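# Test a circuit board, then sort it by light color

## Task

Take the circuit board out of the tray and seat it flat in the tester with its components facing up. Both tester pins must pass through the board's holes, and its white connector must face the lone black post. Shut the lid until it latches. Wait for the signal light to show green or red, then open the lid (push down the small black tab on the hook that holds it) and place the board completely inside the bin of the matching color. The bins are loose. You may release the board once its center is below the bin's rim. A board in the wrong bin is a failure. Anything that stays correct only because the robot holds it does not count. Anything the robot touches at the end must not settle more than about a fingernail's width once released. Nothing may go off the table.

## Robot and tools

Robot: one custom six-joint arm with a two-finger parallel gripper. The upper arm is 394 mm from shoulder to elbow. The forearm is 468 mm from elbow to wrist pitch, measured along the forearm-roll axis, which sits 150 mm off the elbow axis. The base may be slightly tilted relative to the table.

Frame: the scene frame has its origin on the table top directly beneath the arm's base. +z is up, and +y is to the left when facing along +x. Positions are in metres. The reported hand position is the point between the closed finger pads, roughly 2 cm behind the fingertips. It may be inaccurate, more so at long reach. The gripper's fingers point along its own +z and close along its y. The tips reach about 10 mm further forward as the fingers close.

execute_actions(actions, pictures): actions holds zero or one item.
- Empty list: no command; returns the current state with pictures.
- Motion: {"rows": [...], "steps": n}. n is 7 to 15 control steps of 1/30 s each (default 15). There are 1 to 15 rows, one per step, and the last row is reused for any remaining steps. Each row is a single list of 7 numbers for the one arm, each in [-1, 1]. The order is waist, shoulder, elbow, forearm roll, wrist pitch, wrist roll, gripper opening.
- The six joint numbers are offsets, not targets. They are scaled so 1.0 = 2.036 rad. They are counted from the joint angles in the most recent result that printed them. Before any result has shown angles, and for a second call inside the same reply, they count from where the arm stands when the action begins. They are never counted from the previous row. All zeros therefore drives the arm back to that reference; it is not a hold or a wait.
- The seventh number is an absolute opening: +1 fully open, -1 closed.
- Wait: {"steps": n} with n up to 300, with no rows. It returns once n steps have passed since the previous result, and time spent writing counts toward them.
- pictures: true adds camera images. Otherwise images come only with an empty list.

Joint ranges (rad), in column order: waist ±6.283, shoulder ±2.304, elbow -4.224 to 0.061, forearm roll ±6.283, wrist pitch ±2.164, wrist roll ±6.283. A call that pushes a joint more than 0.010 rad outward past its range is rejected, and nothing is sent. True ends may differ by up to 0.010 rad. Requests beyond a true end are clipped there, and the result then says "joint sent to its limit". That message may refer to an earlier action, and its absence does not prove there is room left.

Motion behaviour: target speed is capped at 3.14 rad/s with about 0.16 s to accelerate, and joints are synchronised. Each step's target stays within 0.623 rad of the measured angle. If targets would move the hand more than 70 mm from its measured spot, all of them are pulled back. Each result is captured 7 steps before its action ends; those steps then run while you compose the next reply. The arm also keeps moving toward the last target during thinking and waits, until it nearly stops or a step is HELD.

Result lines:
- State: end_effector_position (m), end_effector_quat_wxyz, and linear/angular velocity in the scene frame.
- Joint positions / Joint velocities: the six joints in column order (rad, rad/s), then the finger-pad gap (m; 0.084 when fully open).
- grip_measured: the measured opening on the same -1..+1 scale you command. To hold a part, keep commanding clearly below it; the lower you go, the harder the squeeze (about 24 N per pad at most). Echoing grip_measured back still gives a light grip on parts up to about 6 cm wide. A fast close can squeeze too hard and pop the fingers open.
- HELD: steps where all or part of your row was not sent.
- "joint command not followed": the clearance check altered or blocked targets. Mounting blocks and posts count as part of the arm.
- Joint torques: total drive output per joint, with offset and noise; it is nonzero even in free air.
- TORQUE FAULT: contact torque reached a load limit (waist 52.8, shoulder 52.8, elbow 44, forearm roll 23.7, wrist pitch 16.7, wrist roll 16.7 N m; a held load adds to it). The arm backs off slightly, pauses 10 s, and drops the rest of the call.
- MOTOR HOT from 65 °C; OVER-TEMPERATURE FAULT at 80 °C, which brakes the arm until it cools. Holding loads heats the motors.

zoom_image(camera, region): camera is cam_high, cam_low or cam_wrist (each 672x504). region is [x0, y0, x1, y1] in pixels of that camera's latest image, origin top-left, at most 504x504. It returns an enlarged crop. Calibrations (K, distortion, T_world_to_cam) are supplied. Fixed cameras may be off by a couple of degrees and millimetres. The wrist camera's pose is derived from the joint readings.

read_manual(section): returns licence text only ("licences").

finished_scene(scene): pass the current scene number. It ends that scene for good, and the reply says whether the task succeeded. Replying without any tool call also ends the run.

Cautions: move gently and avoid drops, slips, slams and hard shoves. The bins are loose and can be pushed. Brief outside tugs on the held part or nudges to loose objects can occur. Keep everything on the table, and release items so they stay put without the gripper.

Each tool is called by a JSON object that holds its "op" and its "data", one argument or row to a line.

## Session

{"op": "execute_actions", "data": {
  "actions": []
}}

Scene clock: 0.00 s of 12600.00 s.
end_effector_position=(+0.7719, +0.3763, +0.3125) grip_measured=+1.00 end_effector_quat_wxyz=(-0.251, -0.317, +0.899, +0.169) end_effector_velocity=(+0.000, -0.000, -0.000) end_effector_angular_velocity=(+0.000, -0.000, +0.000)
Joint positions: [-0.089 -0.638 -2.049  0.69  -1.779  2.236  0.084]
Joint velocities: [ 0.    -0.     0.     0.     0.001 -0.001 -0.   ]
Joint torques (N m, as the arm reports them, + toward a larger angle): no reading
Motor temperatures (°C, as the motors report them): [27 24 28 27 31 30]

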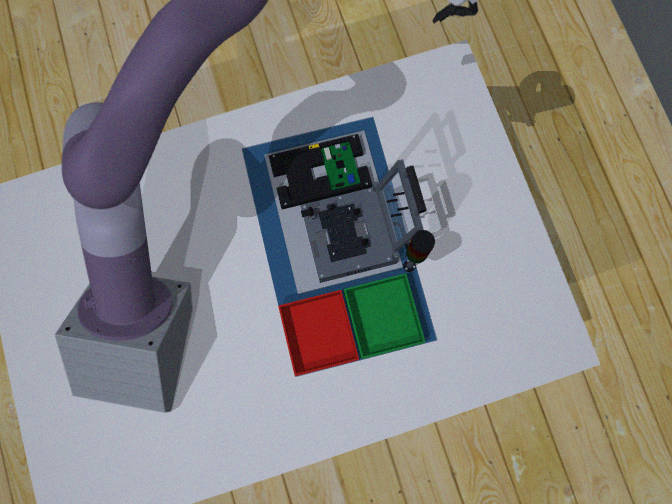

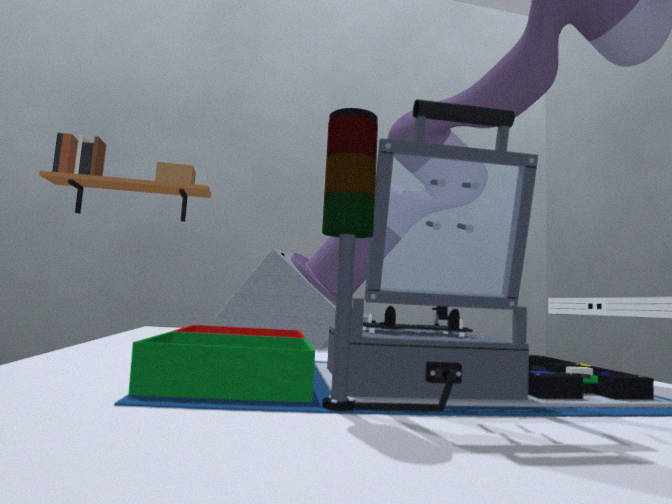

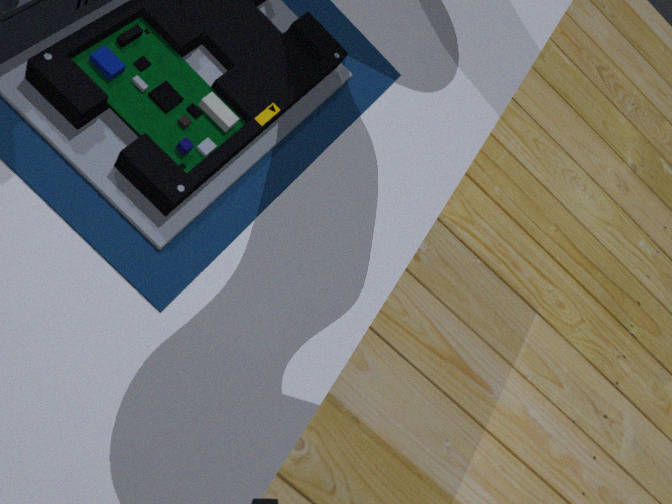

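{"op": "zoom_image", "data": {
  "camera": "cam_high",
  "region": [230, 110, 470, 290]
}}

{"op": "zoom_image", "data": {
  "camera": "cam_low",
  "region": [320, 260, 660, 420]
}}

{"op": "zoom_image", "data": {
  "camera": "cam_wrist",
  "region": [0, 0, 360, 250]
}}

Region (230, 110, 470, 290) of cam_high's 672x504 image, scaled by 2.100, with more detail than that image has; it fills the top 378 rows of this view, and the rest is white.

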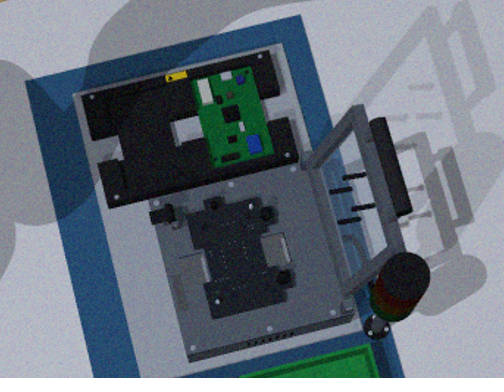

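Region (320, 260, 660, 420) of cam_low's 672x504 image, scaled by 1.482, with more detail than that image has; it fills the top 237 rows of this view, and the rest is white.

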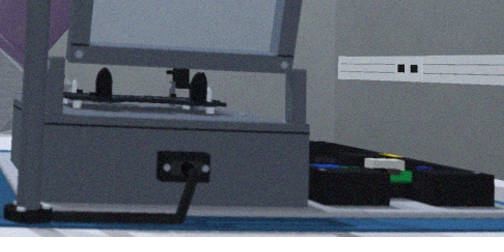

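Region (0, 0, 360, 250) of cam_wrist's 672x504 image, scaled by 1.400, with more detail than that image has; it fills the top 350 rows of this view, and the rest is white.

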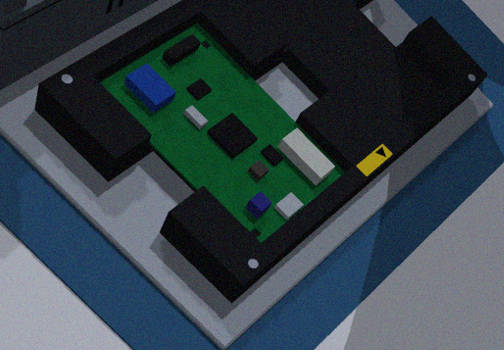

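{"op": "execute_actions", "data": {
  "actions": [
    {"rows": [[-0.0729,0.3859,0.6464,0.1065,0.4412,-0.6652,1]], "steps": 15}
  ]
}}

{"op": "execute_actions", "data": {
  "actions": [
    {"steps": 45}
  ],
  "pictures": true
}}

Scene clock: 4.90 s of 12600.00 s.
end_effector_position=(+0.7731, +0.3896, +0.3588) grip_measured=+1.00 end_effector_quat_wxyz=(-0.107, -0.406, +0.896, +0.144) end_effector_velocity=(-0.033, +0.081, +0.299) end_effector_angular_velocity=(+0.303, -1.911, +0.888)
Joint positions: [-0.142 -0.408 -1.817  0.766 -1.547  2.003  0.084]
Joint velocities: [-0.284  1.463  1.421  0.412  1.435 -1.438 -0.   ]
Joint torques (N m, as the arm reports them, + toward a larger angle): [-12.15  40.6   -9.72  -3.07  -0.27  -0.23]
Motor temperatures (°C, as the motors report them): [27 24 28 27 31 30]
Steps of this call (steps 1 to 90: nothing new was sent; then 1.63 s passed at rest; steps 91 to 98: the first 8 steps of this action). Readings (joint positions):
91: [-0.089 -0.638 -2.049 0.690 -1.779 2.235]
92: [-0.090 -0.634 -2.043 0.691 -1.774 2.230]
94: [-0.100 -0.595 -1.998 0.706 -1.729 2.186]
98: the state above

Scene clock: 6.40 s of 12600.00 s.
end_effector_position=(+0.5474, +0.2280, +0.2507) grip_measured=+1.00 end_effector_quat_wxyz=(-0.000, -0.675, +0.738, +0.000) end_effector_velocity=(-0.002, -0.001, -0.001) end_effector_angular_velocity=(-0.000, +0.001, +0.001)
Joint positions: [-0.238  0.147 -0.734  0.906 -0.881  0.882  0.084]
Joint velocities: [-0.001  0.001  0.004  0.     0.    -0.003  0.   ]
Joint torques (N m, as the arm reports them, + toward a larger angle): [ -8.37  24.95 -13.06  -1.87  -0.15  -0.42]
Motor temperatures (°C, as the motors report them): [27 24 28 27 31 30]
Kept back: nothing.
Steps of this call (steps 1 to 7: the last 7 steps of your previous action; steps 8 to 45: the robot went on to your last target). Readings (joint positions):
1: [-0.151 -0.360 -1.768 0.779 -1.498 1.954]
2: [-0.160 -0.310 -1.716 0.792 -1.446 1.902]
4: [-0.177 -0.210 -1.600 0.817 -1.331 1.784]
8: [-0.200 -0.075 -1.388 0.850 -1.166 1.573]
45: the state above
camera_calibration (this result's frames):
cam_wrist: T_world_to_cam=[[-0.998387, 0.0564378, 0.00622232, 0.559666], [0.0565655, 0.99814, 0.022725, -0.19717], [-0.00492819, 0.0230403, -0.999722, 0.376137], [0, 0, 0, 1]] pos_world=[0.57177, 0.15655, 0.377031]

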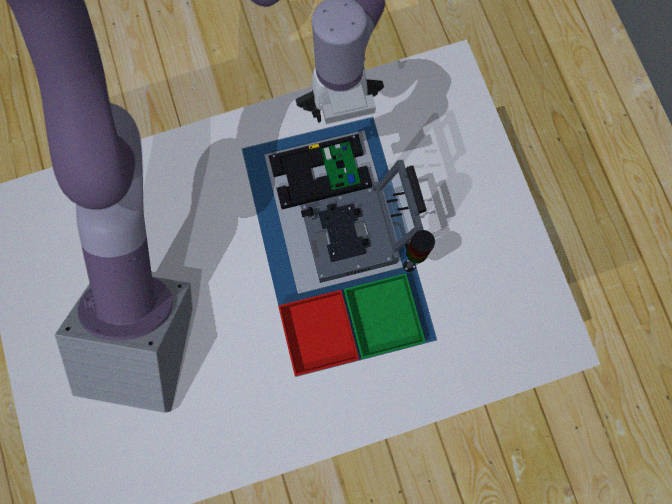

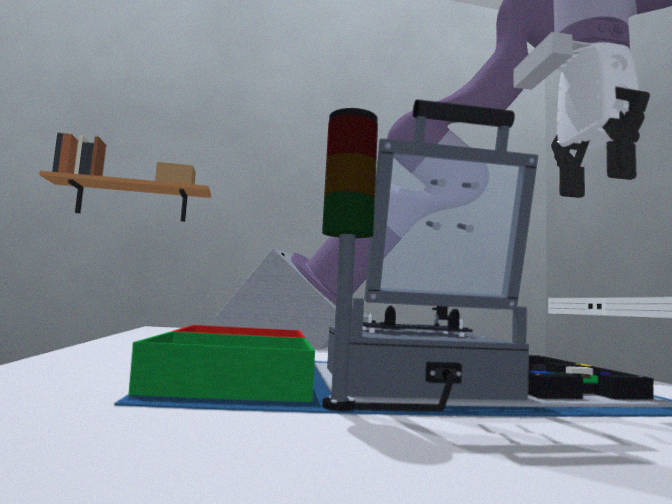

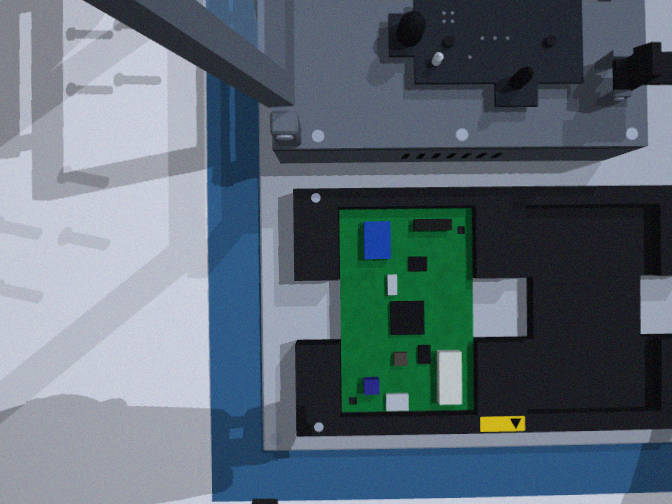

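{"op": "execute_actions", "data": {
  "actions": [
    {"rows": [[-0.1129,-0.0381,0.0495,0.0158,-0.0117,-0.1740,1]], "steps": 15}
  ]
}}

{"op": "execute_actions", "data": {
  "actions": [
    {"steps": 15}
  ],
  "pictures": true
}}

Scene clock: 9.10 s of 12600.00 s.
end_effector_position=(+0.5251, +0.1675, +0.2498) grip_measured=+1.00 end_effector_quat_wxyz=(+0.003, +0.683, -0.730, +0.000) end_effector_velocity=(-0.141, -0.313, +0.001) end_effector_angular_velocity=(+0.007, +0.002, +0.119)
Joint positions: [-0.359  0.106 -0.68   0.923 -0.894  0.695  0.084]
Joint velocities: [-0.67  -0.227  0.293  0.093 -0.07  -1.02   0.   ]
Joint torques (N m, as the arm reports them, + toward a larger angle): [ -4.75  22.82 -11.77  -1.26   0.17  -0.24]
Motor temperatures (°C, as the motors report them): [27 24 28 27 31 30]
Steps of this call (steps 1 to 15: the robot went on to your last target; steps 16 to 73: nothing new was sent; steps 74 to 81: the first 8 steps of this action). Readings (joint positions):
74: [-0.238 0.147 -0.733 0.906 -0.881 0.881]
75: [-0.241 0.147 -0.732 0.907 -0.882 0.876]
77: [-0.267 0.138 -0.721 0.911 -0.885 0.834]
81: the state above

Scene clock: 9.60 s of 12600.00 s.
end_effector_position=(+0.5005, +0.1208, +0.2506) grip_measured=+1.00 end_effector_quat_wxyz=(+0.000, +0.691, -0.723, -0.000) end_effector_velocity=(-0.003, -0.004, -0.000) end_effector_angular_velocity=(+0.001, +0.000, +0.000)
Joint positions: [-0.466  0.07  -0.633  0.938 -0.905  0.529  0.084]
Joint velocities: [-0.01  -0.004  0.005  0.001 -0.001 -0.015 -0.   ]
Joint torques (N m, as the arm reports them, + toward a larger angle): [ -5.68  18.65 -12.45  -1.38  -0.16  -0.32]
Motor temperatures (°C, as the motors report them): [27 24 28 27 31 30]
Kept back: nothing.
Steps of this call (steps 1 to 7: the last 7 steps of your previous action; steps 8 to 15: the robot went on to your last target). Readings (joint positions):
1: [-0.381 0.099 -0.670 0.926 -0.896 0.662]
2: [-0.402 0.092 -0.661 0.929 -0.898 0.630]
4: [-0.433 0.081 -0.647 0.934 -0.901 0.583]
8: [-0.458 0.073 -0.637 0.937 -0.904 0.542]
15: the state above
camera_calibration (this result's frames):
cam_wrist: T_world_to_cam=[[-0.999923, 0.0107162, 0.0062709, 0.525158], [0.0108581, 0.999675, 0.0230552, -0.0649339], [-0.0060218, 0.0231215, -0.999715, 0.378841], [0, 0, 0, 1]] pos_world=[0.528104, 0.0505257, 0.376937]

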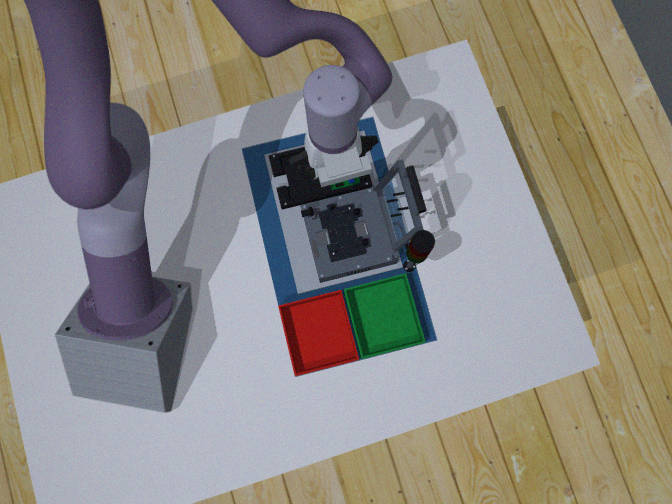

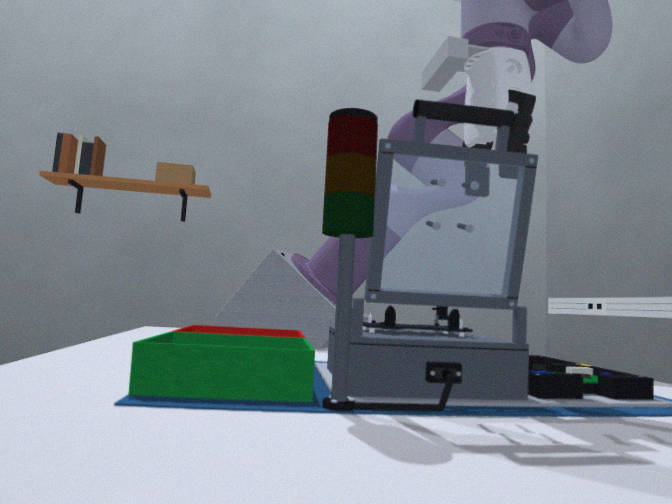

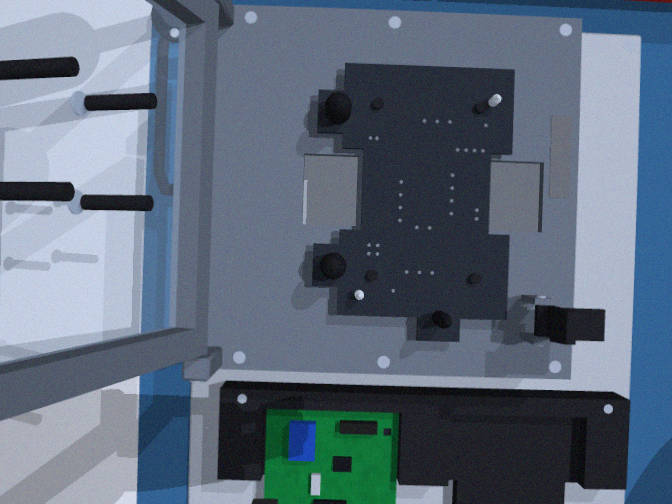

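{"op": "zoom_image", "data": {
  "camera": "cam_wrist",
  "region": [200, 250, 672, 504]
}}

{"op": "zoom_image", "data": {
  "camera": "cam_wrist",
  "region": [280, 40, 600, 280]
}}

Region (200, 250, 672, 504) of cam_wrist's 672x504 image, scaled by 1.068, with more detail than that image has; it fills the top 271 rows of this view, and the rest is white.

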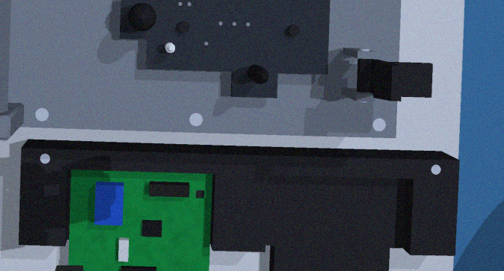

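Region (280, 40, 600, 280) of cam_wrist's 672x504 image, scaled by 1.575, with more detail than that image has; it fills the top 378 rows of this view, and the rest is white.

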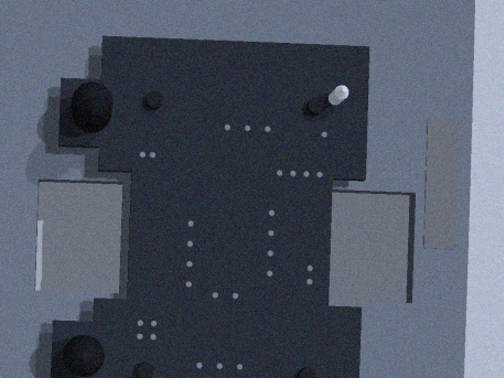

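{"op": "execute_actions", "data": {
  "actions": [
    {"rows": [[0.1908,-0.1004,-0.0286,0.1700,0.1324,-0.0092,1]], "steps": 15}
  ]
}}

{"op": "execute_actions", "data": {
  "actions": [
    {"steps": 20}
  ],
  "pictures": true
}}

Scene clock: 13.80 s of 12600.00 s.
end_effector_position=(+0.5242, +0.1500, +0.1936) grip_measured=+1.00 end_effector_quat_wxyz=(-0.007, +0.691, -0.723, -0.001) end_effector_velocity=(+0.091, +0.160, -0.298) end_effector_angular_velocity=(+0.025, -0.018, -0.035)
Joint positions: [-0.315 -0.01  -0.656  1.074 -0.8    0.521  0.084]
Joint velocities: [ 0.78  -0.408 -0.118  0.693  0.537 -0.036  0.   ]
Joint torques (N m, as the arm reports them, + toward a larger angle): [-10.59  31.29 -11.5   -2.77  -0.31  -0.48]
Motor temperatures (°C, as the motors report them): [27 24 28 27 31 30]
Steps of this call (steps 1 to 15: the robot went on to your last target; steps 16 to 90: nothing new was sent; then 0.93 s passed at rest; steps 91 to 98: the first 8 steps of this action). Readings (joint positions):
91: [-0.467 0.070 -0.633 0.939 -0.905 0.528]
92: [-0.463 0.068 -0.634 0.943 -0.901 0.527]
94: [-0.425 0.048 -0.640 0.977 -0.874 0.526]
98: the state above

Scene clock: 14.47 s of 12600.00 s.
end_effector_position=(+0.5359, +0.1997, +0.1013) grip_measured=+1.00 end_effector_quat_wxyz=(-0.000, +0.683, -0.730, +0.000) end_effector_velocity=(-0.001, +0.002, -0.004) end_effector_angular_velocity=(+0.000, +0.003, -0.000)
Joint positions: [-0.079 -0.133 -0.692  1.284 -0.636  0.51   0.084]
Joint velocities: [ 0.01  -0.006 -0.001  0.008  0.005 -0.001  0.   ]
Joint torques (N m, as the arm reports them, + toward a larger angle): [-7.04 33.66 -9.64 -1.45 -0.13 -0.48]
Motor temperatures (°C, as the motors report them): [27 24 28 27 31 30]
Kept back: nothing.
Steps of this call (steps 1 to 7: the last 7 steps of your previous action; steps 8 to 20: the robot went on to your last target). Readings (joint positions):
1: [-0.289 -0.024 -0.660 1.097 -0.782 0.520]
2: [-0.263 -0.038 -0.664 1.120 -0.764 0.519]
4: [-0.211 -0.065 -0.672 1.166 -0.728 0.516]
8: [-0.122 -0.112 -0.685 1.245 -0.667 0.512]
20: the state above
camera_calibration (this result's frames):
cam_wrist: T_world_to_cam=[[-0.999461, 0.0325348, 0.00434418, 0.556189], [0.0326245, 0.999215, 0.0224876, -0.152271], [-0.00360914, 0.0226172, -0.999738, 0.22678], [0, 0, 0, 1]] pos_world=[0.561676, 0.128926, 0.227728]

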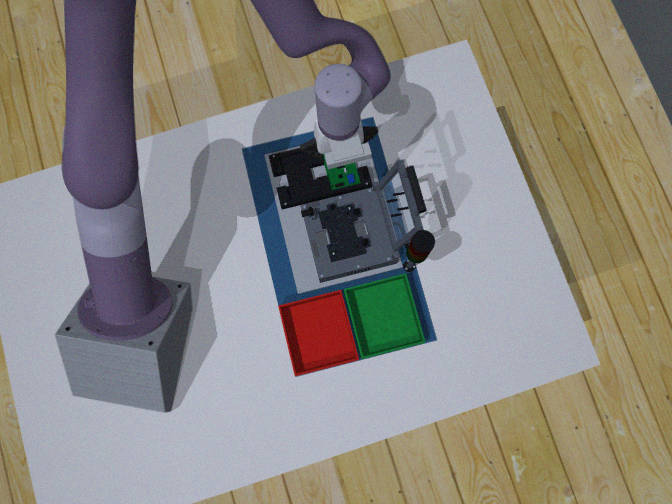

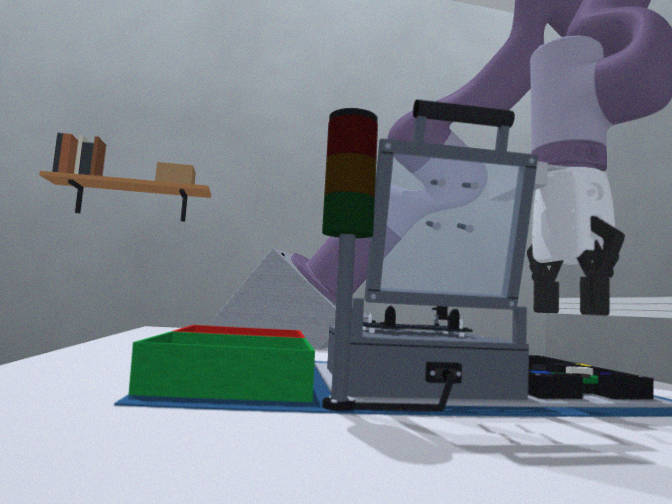

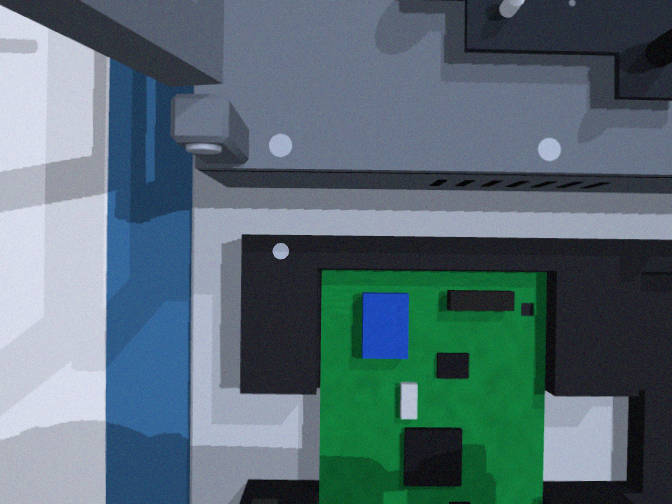

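{"op": "execute_actions", "data": {
  "actions": [
    {"rows": [[0.0259,-0.0603,-0.0139,0.0814,0.0216,-0.0724,1]], "steps": 15}
  ]
}}

{"op": "execute_actions", "data": {
  "actions": [
    {"steps": 10}
  ],
  "pictures": true
}}

Scene clock: 16.40 s of 12600.00 s.
end_effector_position=(+0.5346, +0.1941, +0.0598) grip_measured=+1.00 end_effector_quat_wxyz=(+0.001, +0.682, -0.731, -0.002) end_effector_velocity=(-0.007, -0.019, -0.107) end_effector_angular_velocity=(-0.015, +0.008, -0.002)
Joint positions: [-0.037 -0.233 -0.713  1.415 -0.601  0.394  0.084]
Joint velocities: [ 0.108 -0.257 -0.058  0.35   0.092 -0.314  0.   ]
Joint torques (N m, as the arm reports them, + toward a larger angle): [-13.72  54.96  -8.76  -2.62  -0.38   0.09]
Motor temperatures (°C, as the motors report them): [27 24 28 27 31 30]
Steps of this call (steps 1 to 15: the robot went on to your last target; steps 16 to 50: nothing new was sent; steps 51 to 58: the first 8 steps of this action). Readings (joint positions):
51: [-0.078 -0.134 -0.692 1.285 -0.635 0.510]
52: [-0.077 -0.137 -0.693 1.289 -0.634 0.505]
54: [-0.065 -0.165 -0.700 1.329 -0.624 0.470]
58: the state above

Scene clock: 16.73 s of 12600.00 s.
end_effector_position=(+0.5354, +0.1928, +0.0508) grip_measured=+1.00 end_effector_quat_wxyz=(+0.001, +0.683, -0.730, -0.000) end_effector_velocity=(-0.001, -0.001, -0.004) end_effector_angular_velocity=(-0.000, +0.002, +0.000)
Joint positions: [-0.027 -0.255 -0.72   1.448 -0.593  0.364  0.084]
Joint velocities: [ 0.005 -0.01  -0.001  0.012  0.003 -0.011 -0.   ]
Joint torques (N m, as the arm reports them, + toward a larger angle): [-14.31  38.6   -6.44  -2.67  -0.1   -0.36]
Motor temperatures (°C, as the motors report them): [27 24 28 27 31 30]
Kept back: nothing.
Steps of this call (steps 1 to 7: the last 7 steps of your previous action; steps 8 to 10: the robot went on to your last target). Readings (joint positions):
1: [-0.034 -0.240 -0.715 1.425 -0.599 0.385]
2: [-0.031 -0.245 -0.716 1.432 -0.597 0.379]
4: [-0.029 -0.250 -0.718 1.440 -0.595 0.371]
8: [-0.027 -0.254 -0.720 1.447 -0.593 0.365]
10: the state above
camera_calibration (this result's frames):
cam_wrist: T_world_to_cam=[[-0.999439, 0.0328702, 0.0064293, 0.556009], [0.0330051, 0.99921, 0.0221463, -0.144356], [-0.00569627, 0.0223461, -0.999734, 0.177626], [0, 0, 0, 1]] pos_world=[0.561474, 0.121997, 0.177201]

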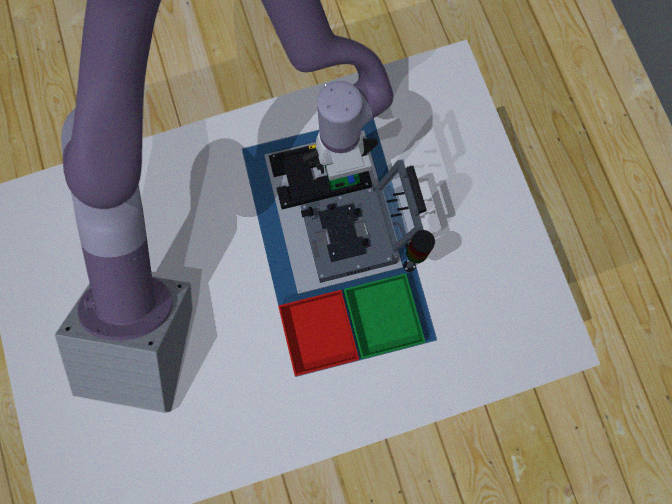

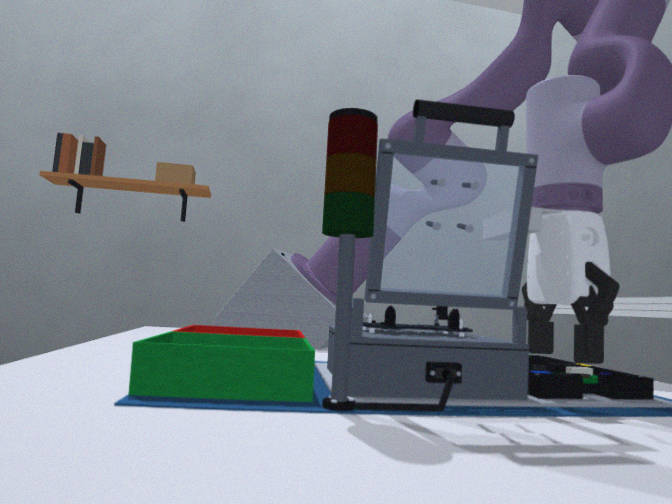

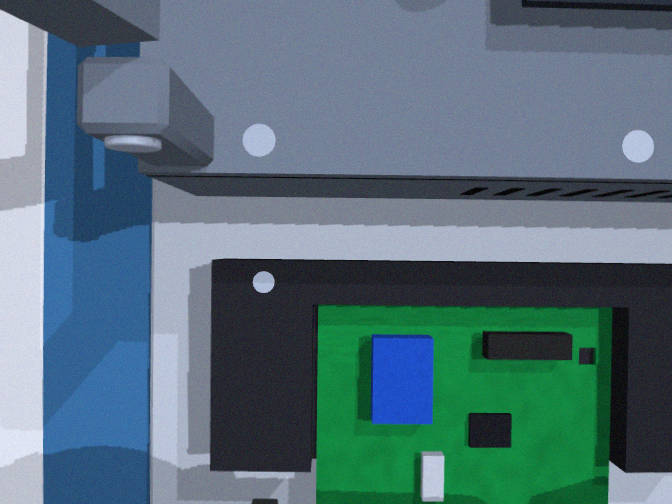

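{"op": "zoom_image", "data": {
  "camera": "cam_low",
  "region": [500, 280, 672, 410]
}}

Region (500, 280, 672, 410) of cam_low's 672x504 image, scaled by 2.930, with more detail than that image has; it fills the top 381 rows of this view, and the rest is white.

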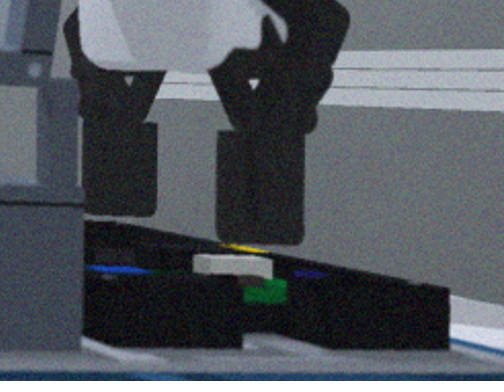

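{"op": "execute_actions", "data": {
  "actions": [
    {"rows": [[0.0167,-0.0309,-0.0103,0.0456,0.0090,-0.0367,1]], "steps": 15}
  ]
}}

{"op": "execute_actions", "data": {
  "actions": [
    {"steps": 10}
  ],
  "pictures": true
}}

Scene clock: 18.30 s of 12600.00 s.
end_effector_position=(+0.5349, +0.1927, +0.0276) grip_measured=+1.00 end_effector_quat_wxyz=(+0.001, +0.683, -0.730, -0.000) end_effector_velocity=(+0.004, +0.001, -0.044) end_effector_angular_velocity=(-0.004, -0.010, +0.008)
Joint positions: [ 0.002 -0.308 -0.737  1.525 -0.577  0.303  0.084]
Joint velocities: [ 0.056 -0.101 -0.039  0.159  0.032 -0.133  0.   ]
Joint torques (N m, as the arm reports them, + toward a larger angle): [-9.59 47.03 -5.83 -2.37 -0.23 -0.29]
Motor temperatures (°C, as the motors report them): [27 24 28 27 31 30]
Steps of this call (steps 1 to 30: the robot went on to your last target; steps 31 to 39: nothing new was sent; steps 40 to 47: the first 8 steps of this action). Readings (joint positions):
40: [-0.026 -0.256 -0.720 1.450 -0.592 0.363]
41: [-0.025 -0.259 -0.721 1.454 -0.591 0.359]
43: [-0.014 -0.278 -0.728 1.483 -0.586 0.336]
47: the state above

Scene clock: 18.63 s of 12600.00 s.
end_effector_position=(+0.5355, +0.1928, +0.0236) grip_measured=+1.00 end_effector_quat_wxyz=(+0.001, +0.683, -0.730, +0.000) end_effector_velocity=(-0.000, -0.000, -0.002) end_effector_angular_velocity=(+0.000, +0.001, +0.001)
Joint positions: [ 0.007 -0.317 -0.741  1.54  -0.574  0.29   0.084]
Joint velocities: [ 0.002 -0.004 -0.001  0.006  0.001 -0.006  0.   ]
Joint torques (N m, as the arm reports them, + toward a larger angle): [-10.49  38.3   -6.16  -1.8    0.27  -0.21]
Motor temperatures (°C, as the motors report them): [27 24 28 27 31 30]
Kept back: nothing.
Steps of this call (steps 1 to 7: the last 7 steps of your previous action; steps 8 to 10: the robot went on to your last target). Readings (joint positions):
1: [0.003 -0.311 -0.738 1.529 -0.577 0.299]
2: [0.004 -0.313 -0.739 1.533 -0.576 0.296]
4: [0.006 -0.315 -0.740 1.536 -0.575 0.293]
8: [0.007 -0.317 -0.741 1.540 -0.574 0.290]
10: the state above
camera_calibration (this result's frames):
cam_wrist: T_world_to_cam=[[-0.999461, 0.0323091, 0.00588647, 0.556404], [0.0324298, 0.999238, 0.0217128, -0.143509], [-0.00518047, 0.021892, -0.999747, 0.150244], [0, 0, 0, 1]] pos_world=[0.561536, 0.122134, 0.150047]

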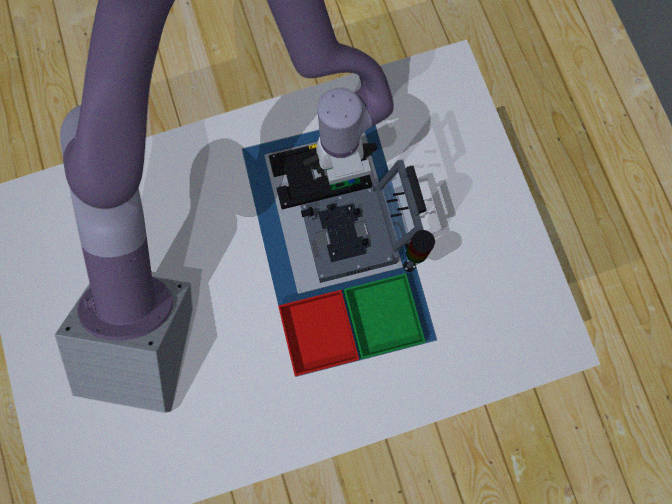

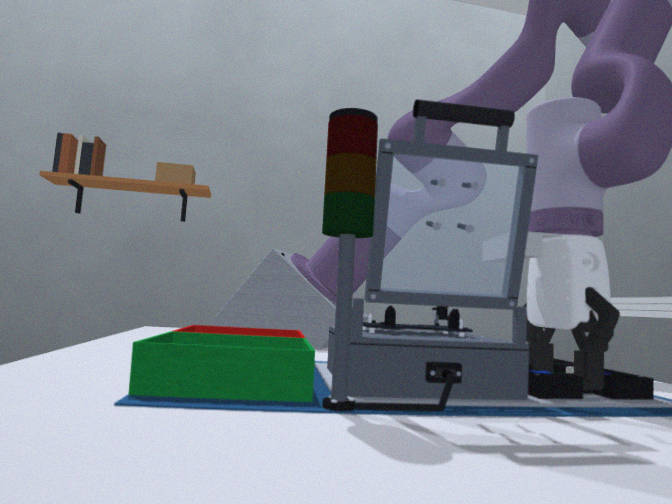

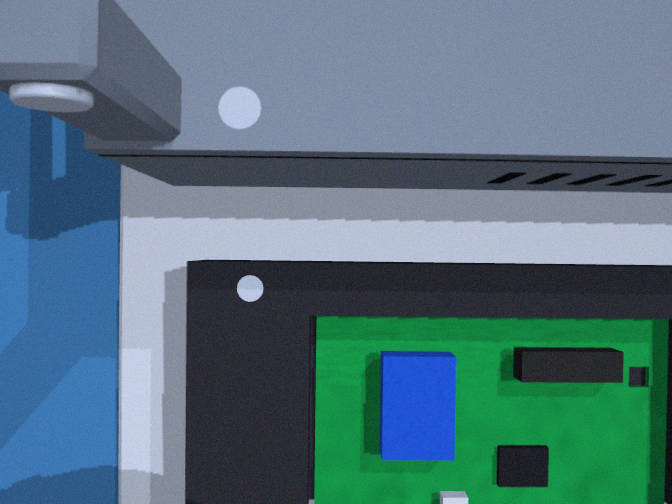

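{"op": "execute_actions", "data": {
  "actions": [
    {"rows": [[0,0,0,0,0,0,0.9],[0,0,0,0,0,0,0.8],[0,0,0,0,0,0,0.72],[0,0,0,0,0,0,0.66],[0,0,0,0,0,0,0.6],[0,0,0,0,0,0,0.5],[0,0,0,0,0,0,0.4],[0,0,0,0,0,0,0.3],[0,0,0,0,0,0,0.2],[0,0,0,0,0,0,0.1],[0,0,0,0,0,0,0],[0,0,0,0,0,0,-0.15],[0,0,0,0,0,0,-0.3]], "steps": 15}
  ]
}}

{"op": "execute_actions", "data": {
  "actions": [
    {"steps": 10}
  ],
  "pictures": true
}}

Scene clock: 19.27 s of 12600.00 s.
end_effector_position=(+0.5355, +0.1928, +0.0237) grip_measured=+0.67 end_effector_quat_wxyz=(+0.001, +0.683, -0.730, +0.000) end_effector_velocity=(+0.000, +0.000, -0.000) end_effector_angular_velocity=(+0.000, +0.001, +0.001)
Joint positions: [ 0.007 -0.317 -0.741  1.54  -0.574  0.29   0.072]
Joint velocities: [ 0.001 -0.    -0.001 -0.     0.     0.001  0.   ]
Joint torques (N m, as the arm reports them, + toward a larger angle): [-10.5   38.06  -4.68  -1.26  -0.08  -0.11]
Motor temperatures (°C, as the motors report them): [27 24 28 27 31 30]
Steps of this call (steps 1 to 11: the robot went on to your last target; steps 12 to 19: the first 8 steps of this action). Readings (joint positions):
12: [0.007 -0.318 -0.741 1.541 -0.574 0.289]
13: [0.007 -0.318 -0.741 1.541 -0.574 0.290]
15: [0.007 -0.318 -0.741 1.540 -0.574 0.290]
19: the state above

Scene clock: 19.60 s of 12600.00 s.
end_effector_position=(+0.5355, +0.1928, +0.0237) grip_measured=+0.67 end_effector_quat_wxyz=(+0.001, +0.683, -0.730, +0.000) end_effector_velocity=(-0.000, +0.000, -0.000) end_effector_angular_velocity=(+0.000, +0.000, +0.000)
Joint positions: [ 0.007 -0.317 -0.741  1.54  -0.574  0.29   0.072]
Joint velocities: [ 0. -0. -0.  0.  0. -0.  0.]
Joint torques (N m, as the arm reports them, + toward a larger angle): [-12.54  37.84  -6.13  -1.35  -0.3   -0.37]
Motor temperatures (°C, as the motors report them): [27 24 28 27 31 30]
Kept back: nothing.
Steps of this call (steps 1 to 7: the last 7 steps of your previous action; steps 8 to 10: the robot went on to your last target). Readings (joint positions):
1: [0.007 -0.317 -0.741 1.540 -0.574 0.290]
2: [0.007 -0.317 -0.741 1.540 -0.574 0.290]
4: [0.007 -0.317 -0.741 1.540 -0.574 0.290]
8: [0.007 -0.317 -0.741 1.540 -0.574 0.290]
10: the state above
camera_calibration (this result's frames):
cam_wrist: T_world_to_cam=[[-0.999461, 0.0322941, 0.00584285, 0.556431], [0.0324139, 0.999238, 0.0217248, -0.143507], [-0.00513681, 0.0219025, -0.999747, 0.150236], [0, 0, 0, 1]] pos_world=[0.561555, 0.122138, 0.150065]

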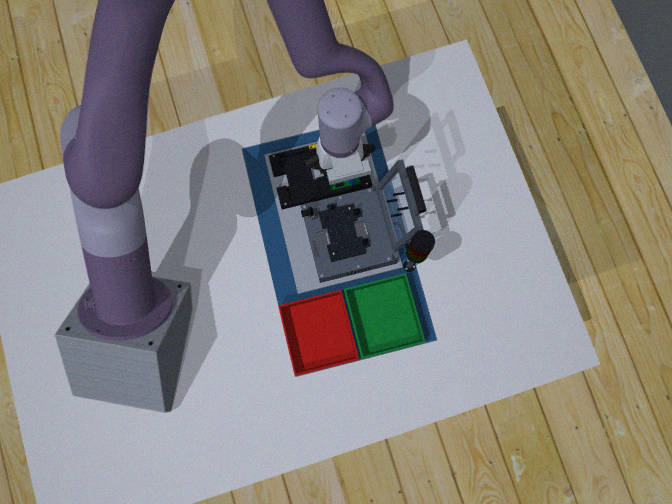

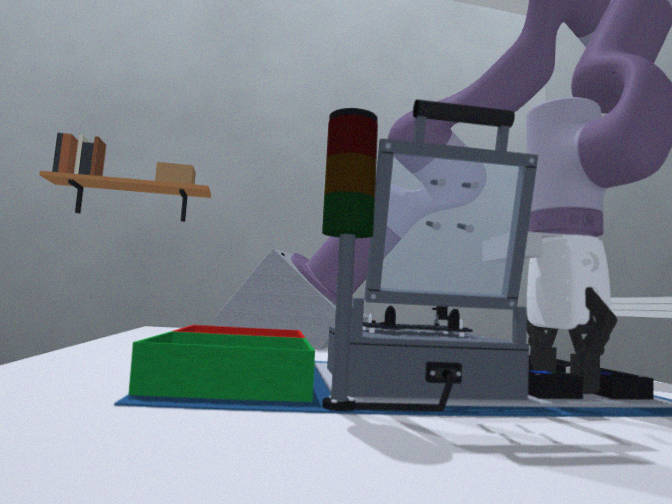

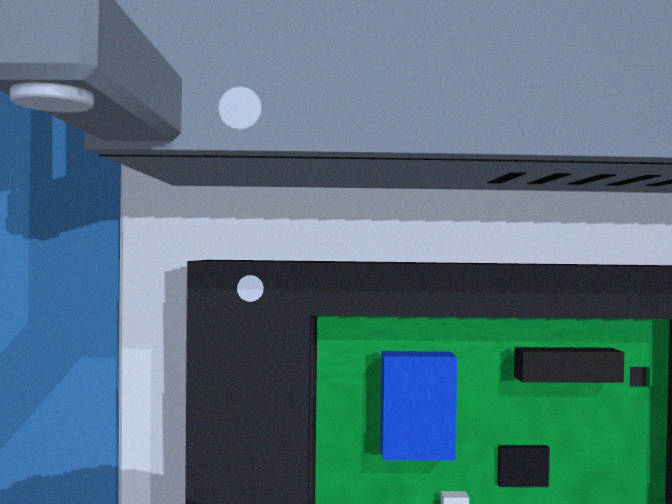

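{"op": "execute_actions", "data": {
  "actions": [
    {"rows": [[-0.0061,0.0106,0.0027,-0.0155,-0.0044,0.0124,-0.3],[-0.0123,0.0212,0.0054,-0.0310,-0.0088,0.0248,-0.3],[-0.0184,0.0318,0.0081,-0.0464,-0.0133,0.0371,-0.3],[-0.0246,0.0424,0.0108,-0.0619,-0.0177,0.0495,-0.3],[-0.0307,0.0530,0.0136,-0.0774,-0.0221,0.0619,-0.3],[-0.0368,0.0635,0.0163,-0.0929,-0.0265,0.0743,-0.3],[-0.0430,0.0741,0.0190,-0.1084,-0.0309,0.0867,-0.3],[-0.0491,0.0847,0.0217,-0.1238,-0.0354,0.0990,-0.3],[-0.0553,0.0953,0.0244,-0.1393,-0.0398,0.1114,-0.3],[-0.0614,0.1059,0.0271,-0.1548,-0.0442,0.1238,-0.3]], "steps": 15}
  ]
}}

{"op": "execute_actions", "data": {
  "actions": [
    {"steps": 10}
  ],
  "pictures": true
}}

Scene clock: 21.90 s of 12600.00 s.
end_effector_position=(+0.5388, +0.1947, +0.0577) grip_measured=+0.66 end_effector_quat_wxyz=(-0.004, +0.684, -0.730, -0.002) end_effector_velocity=(+0.016, +0.008, +0.246) end_effector_angular_velocity=(+0.030, -0.021, +0.014)
Joint positions: [-0.036 -0.243 -0.722  1.431 -0.605  0.377  0.071]
Joint velocities: [-0.311  0.539  0.132 -0.778 -0.221  0.617  0.   ]
Joint torques (N m, as the arm reports them, + toward a larger angle): [-15.28  40.09  -5.79  -2.33   0.04  -0.53]
Motor temperatures (°C, as the motors report them): [27 24 28 27 31 30]
Steps of this call (steps 1 to 15: the robot went on to your last target; steps 16 to 61: nothing new was sent; steps 62 to 69: the first 8 steps of this action). Readings (joint positions):
62: [0.007 -0.317 -0.741 1.540 -0.574 0.290]
63: [0.006 -0.315 -0.740 1.536 -0.575 0.293]
65: [-0.002 -0.302 -0.736 1.516 -0.581 0.310]
69: the state above

Scene clock: 22.23 s of 12600.00 s.
end_effector_position=(+0.5362, +0.1932, +0.1167) grip_measured=+0.66 end_effector_quat_wxyz=(-0.000, +0.683, -0.730, -0.000) end_effector_velocity=(-0.011, -0.004, +0.035) end_effector_angular_velocity=(-0.013, +0.019, -0.014)
Joint positions: [-0.113 -0.111 -0.688  1.238 -0.66   0.531  0.071]
Joint velocities: [-0.049  0.082  0.028 -0.132 -0.04   0.111 -0.   ]
Joint torques (N m, as the arm reports them, + toward a larger angle): [-11.64  28.02  -9.44  -1.45   0.12  -0.53]
Motor temperatures (°C, as the motors report them): [27 24 28 27 31 30]
Kept back: nothing.
Steps of this call (steps 1 to 7: the last 7 steps of your previous action; steps 8 to 10: the robot went on to your last target). Readings (joint positions):
1: [-0.047 -0.224 -0.717 1.404 -0.613 0.398]
2: [-0.058 -0.205 -0.712 1.376 -0.621 0.421]
4: [-0.081 -0.166 -0.702 1.320 -0.637 0.466]
8: [-0.108 -0.119 -0.690 1.251 -0.657 0.521]
10: the state above
camera_calibration (this result's frames):
cam_wrist: T_world_to_cam=[[-0.999467, 0.0322673, 0.00499481, 0.556636], [0.0323761, 0.9992, 0.0234955, -0.146129], [-0.00423267, 0.0236447, -0.999711, 0.242475], [0, 0, 0, 1]] pos_world=[0.562097, 0.122318, 0.243058]

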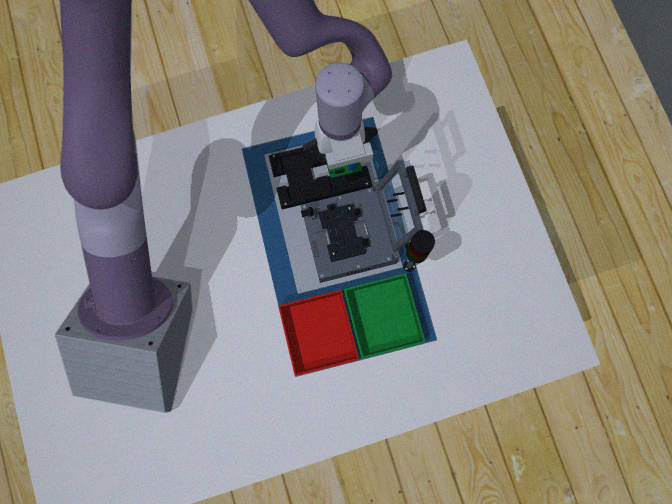

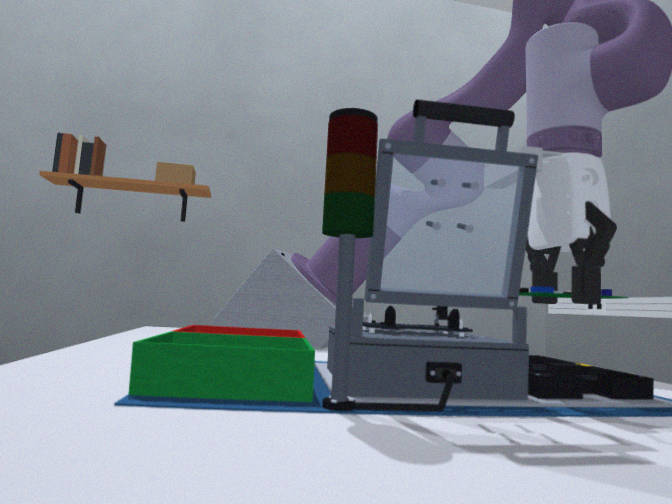

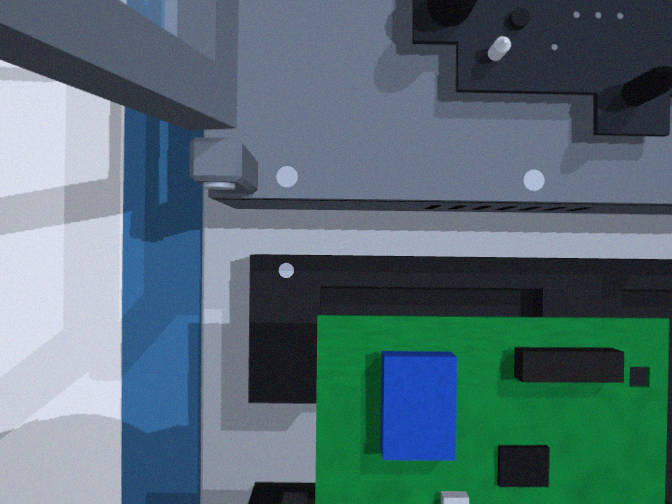

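{"op": "execute_actions", "data": {
  "actions": [
    {"rows": [[-0.0333,-0.0215,0.0029,0.0030,-0.0064,-0.0431,-0.3],[-0.0667,-0.0431,0.0058,0.0061,-0.0128,-0.0862,-0.3],[-0.1000,-0.0646,0.0088,0.0091,-0.0193,-0.1292,-0.3],[-0.1334,-0.0862,0.0117,0.0122,-0.0257,-0.1723,-0.3],[-0.1667,-0.1077,0.0146,0.0152,-0.0321,-0.2154,-0.3]], "steps": 15}
  ]
}}

{"op": "execute_actions", "data": {
  "actions": [
    {"steps": 20}
  ],
  "pictures": true
}}

Scene clock: 23.20 s of 12600.00 s.
end_effector_position=(+0.5240, +0.1287, +0.1199) grip_measured=+0.66 end_effector_quat_wxyz=(+0.006, +0.684, -0.730, +0.001) end_effector_velocity=(-0.084, -0.340, +0.010) end_effector_angular_velocity=(-0.019, +0.019, -0.005)
Joint positions: [-0.235 -0.185 -0.676  1.244 -0.685  0.381  0.071]
Joint velocities: [-0.653 -0.436  0.055  0.077 -0.122 -0.857 -0.   ]
Joint torques (N m, as the arm reports them, + toward a larger angle): [-11.22  29.86  -8.54  -3.21  -0.34  -0.41]
Motor temperatures (°C, as the motors report them): [27 24 28 27 31 30]
Steps of this call (steps 1 to 21: the robot went on to your last target; steps 22 to 29: the first 8 steps of this action). Readings (joint positions):
22: [-0.118 -0.102 -0.685 1.225 -0.664 0.542]
23: [-0.121 -0.104 -0.686 1.226 -0.665 0.536]
25: [-0.146 -0.123 -0.685 1.232 -0.670 0.497]
29: the state above

Scene clock: 23.87 s of 12600.00 s.
end_effector_position=(+0.4852, +0.0254, +0.1256) grip_measured=+0.66 end_effector_quat_wxyz=(+0.000, +0.684, -0.730, -0.000) end_effector_velocity=(-0.003, -0.005, -0.000) end_effector_angular_velocity=(+0.000, +0.000, -0.004)
Joint positions: [-0.451 -0.329 -0.658  1.269 -0.726  0.094  0.071]
Joint velocities: [-0.01  -0.007  0.002  0.001 -0.001 -0.011  0.   ]
Joint torques (N m, as the arm reports them, + toward a larger angle): [-19.07  29.57  -8.34  -2.63   0.21  -0.34]
Motor temperatures (°C, as the motors report them): [27 24 28 27 31 30]
Kept back: nothing.
Steps of this call (steps 1 to 7: the last 7 steps of your previous action; steps 8 to 20: the robot went on to your last target). Readings (joint positions):
1: [-0.257 -0.199 -0.674 1.246 -0.689 0.352]
2: [-0.279 -0.214 -0.673 1.249 -0.693 0.323]
4: [-0.323 -0.244 -0.669 1.254 -0.701 0.264]
8: [-0.406 -0.299 -0.662 1.264 -0.716 0.156]
20: the state above
camera_calibration (this result's frames):
cam_wrist: T_world_to_cam=[[-0.999485, 0.0315437, 0.005816, 0.510977], [0.0316695, 0.999234, 0.0229895, 0.0234592], [-0.00508638, 0.0231619, -0.999719, 0.255547], [0, 0, 0, 1]] pos_world=[0.511271, -0.0454782, 0.251964]

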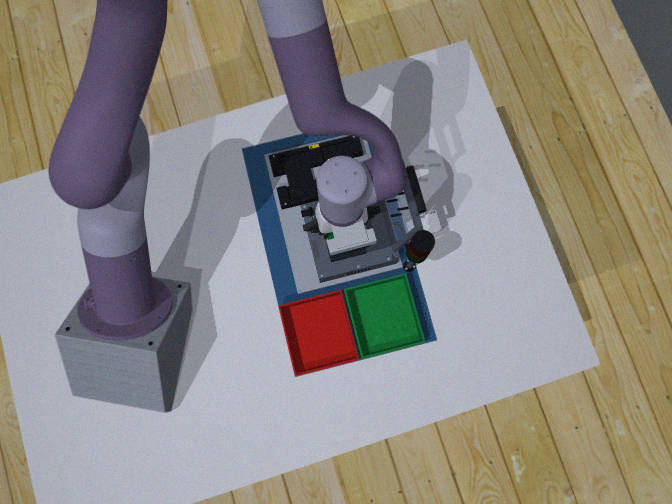

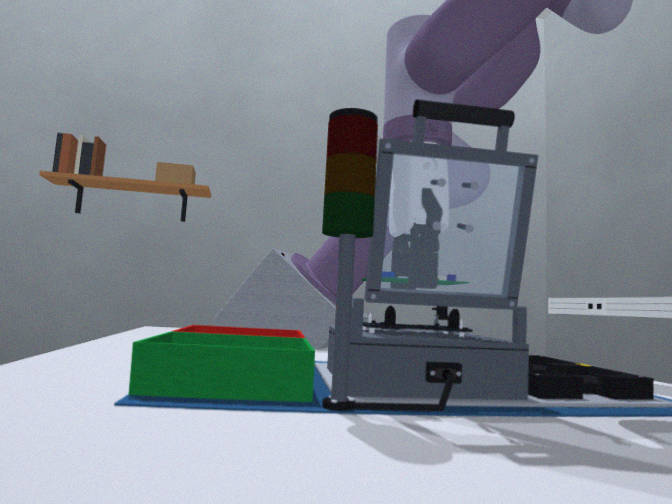

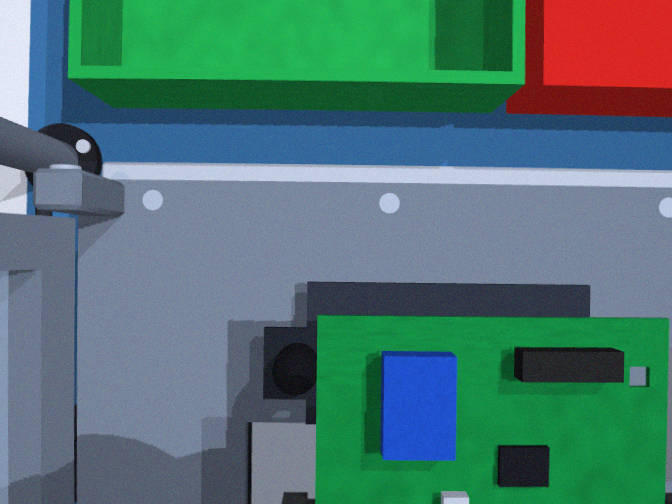

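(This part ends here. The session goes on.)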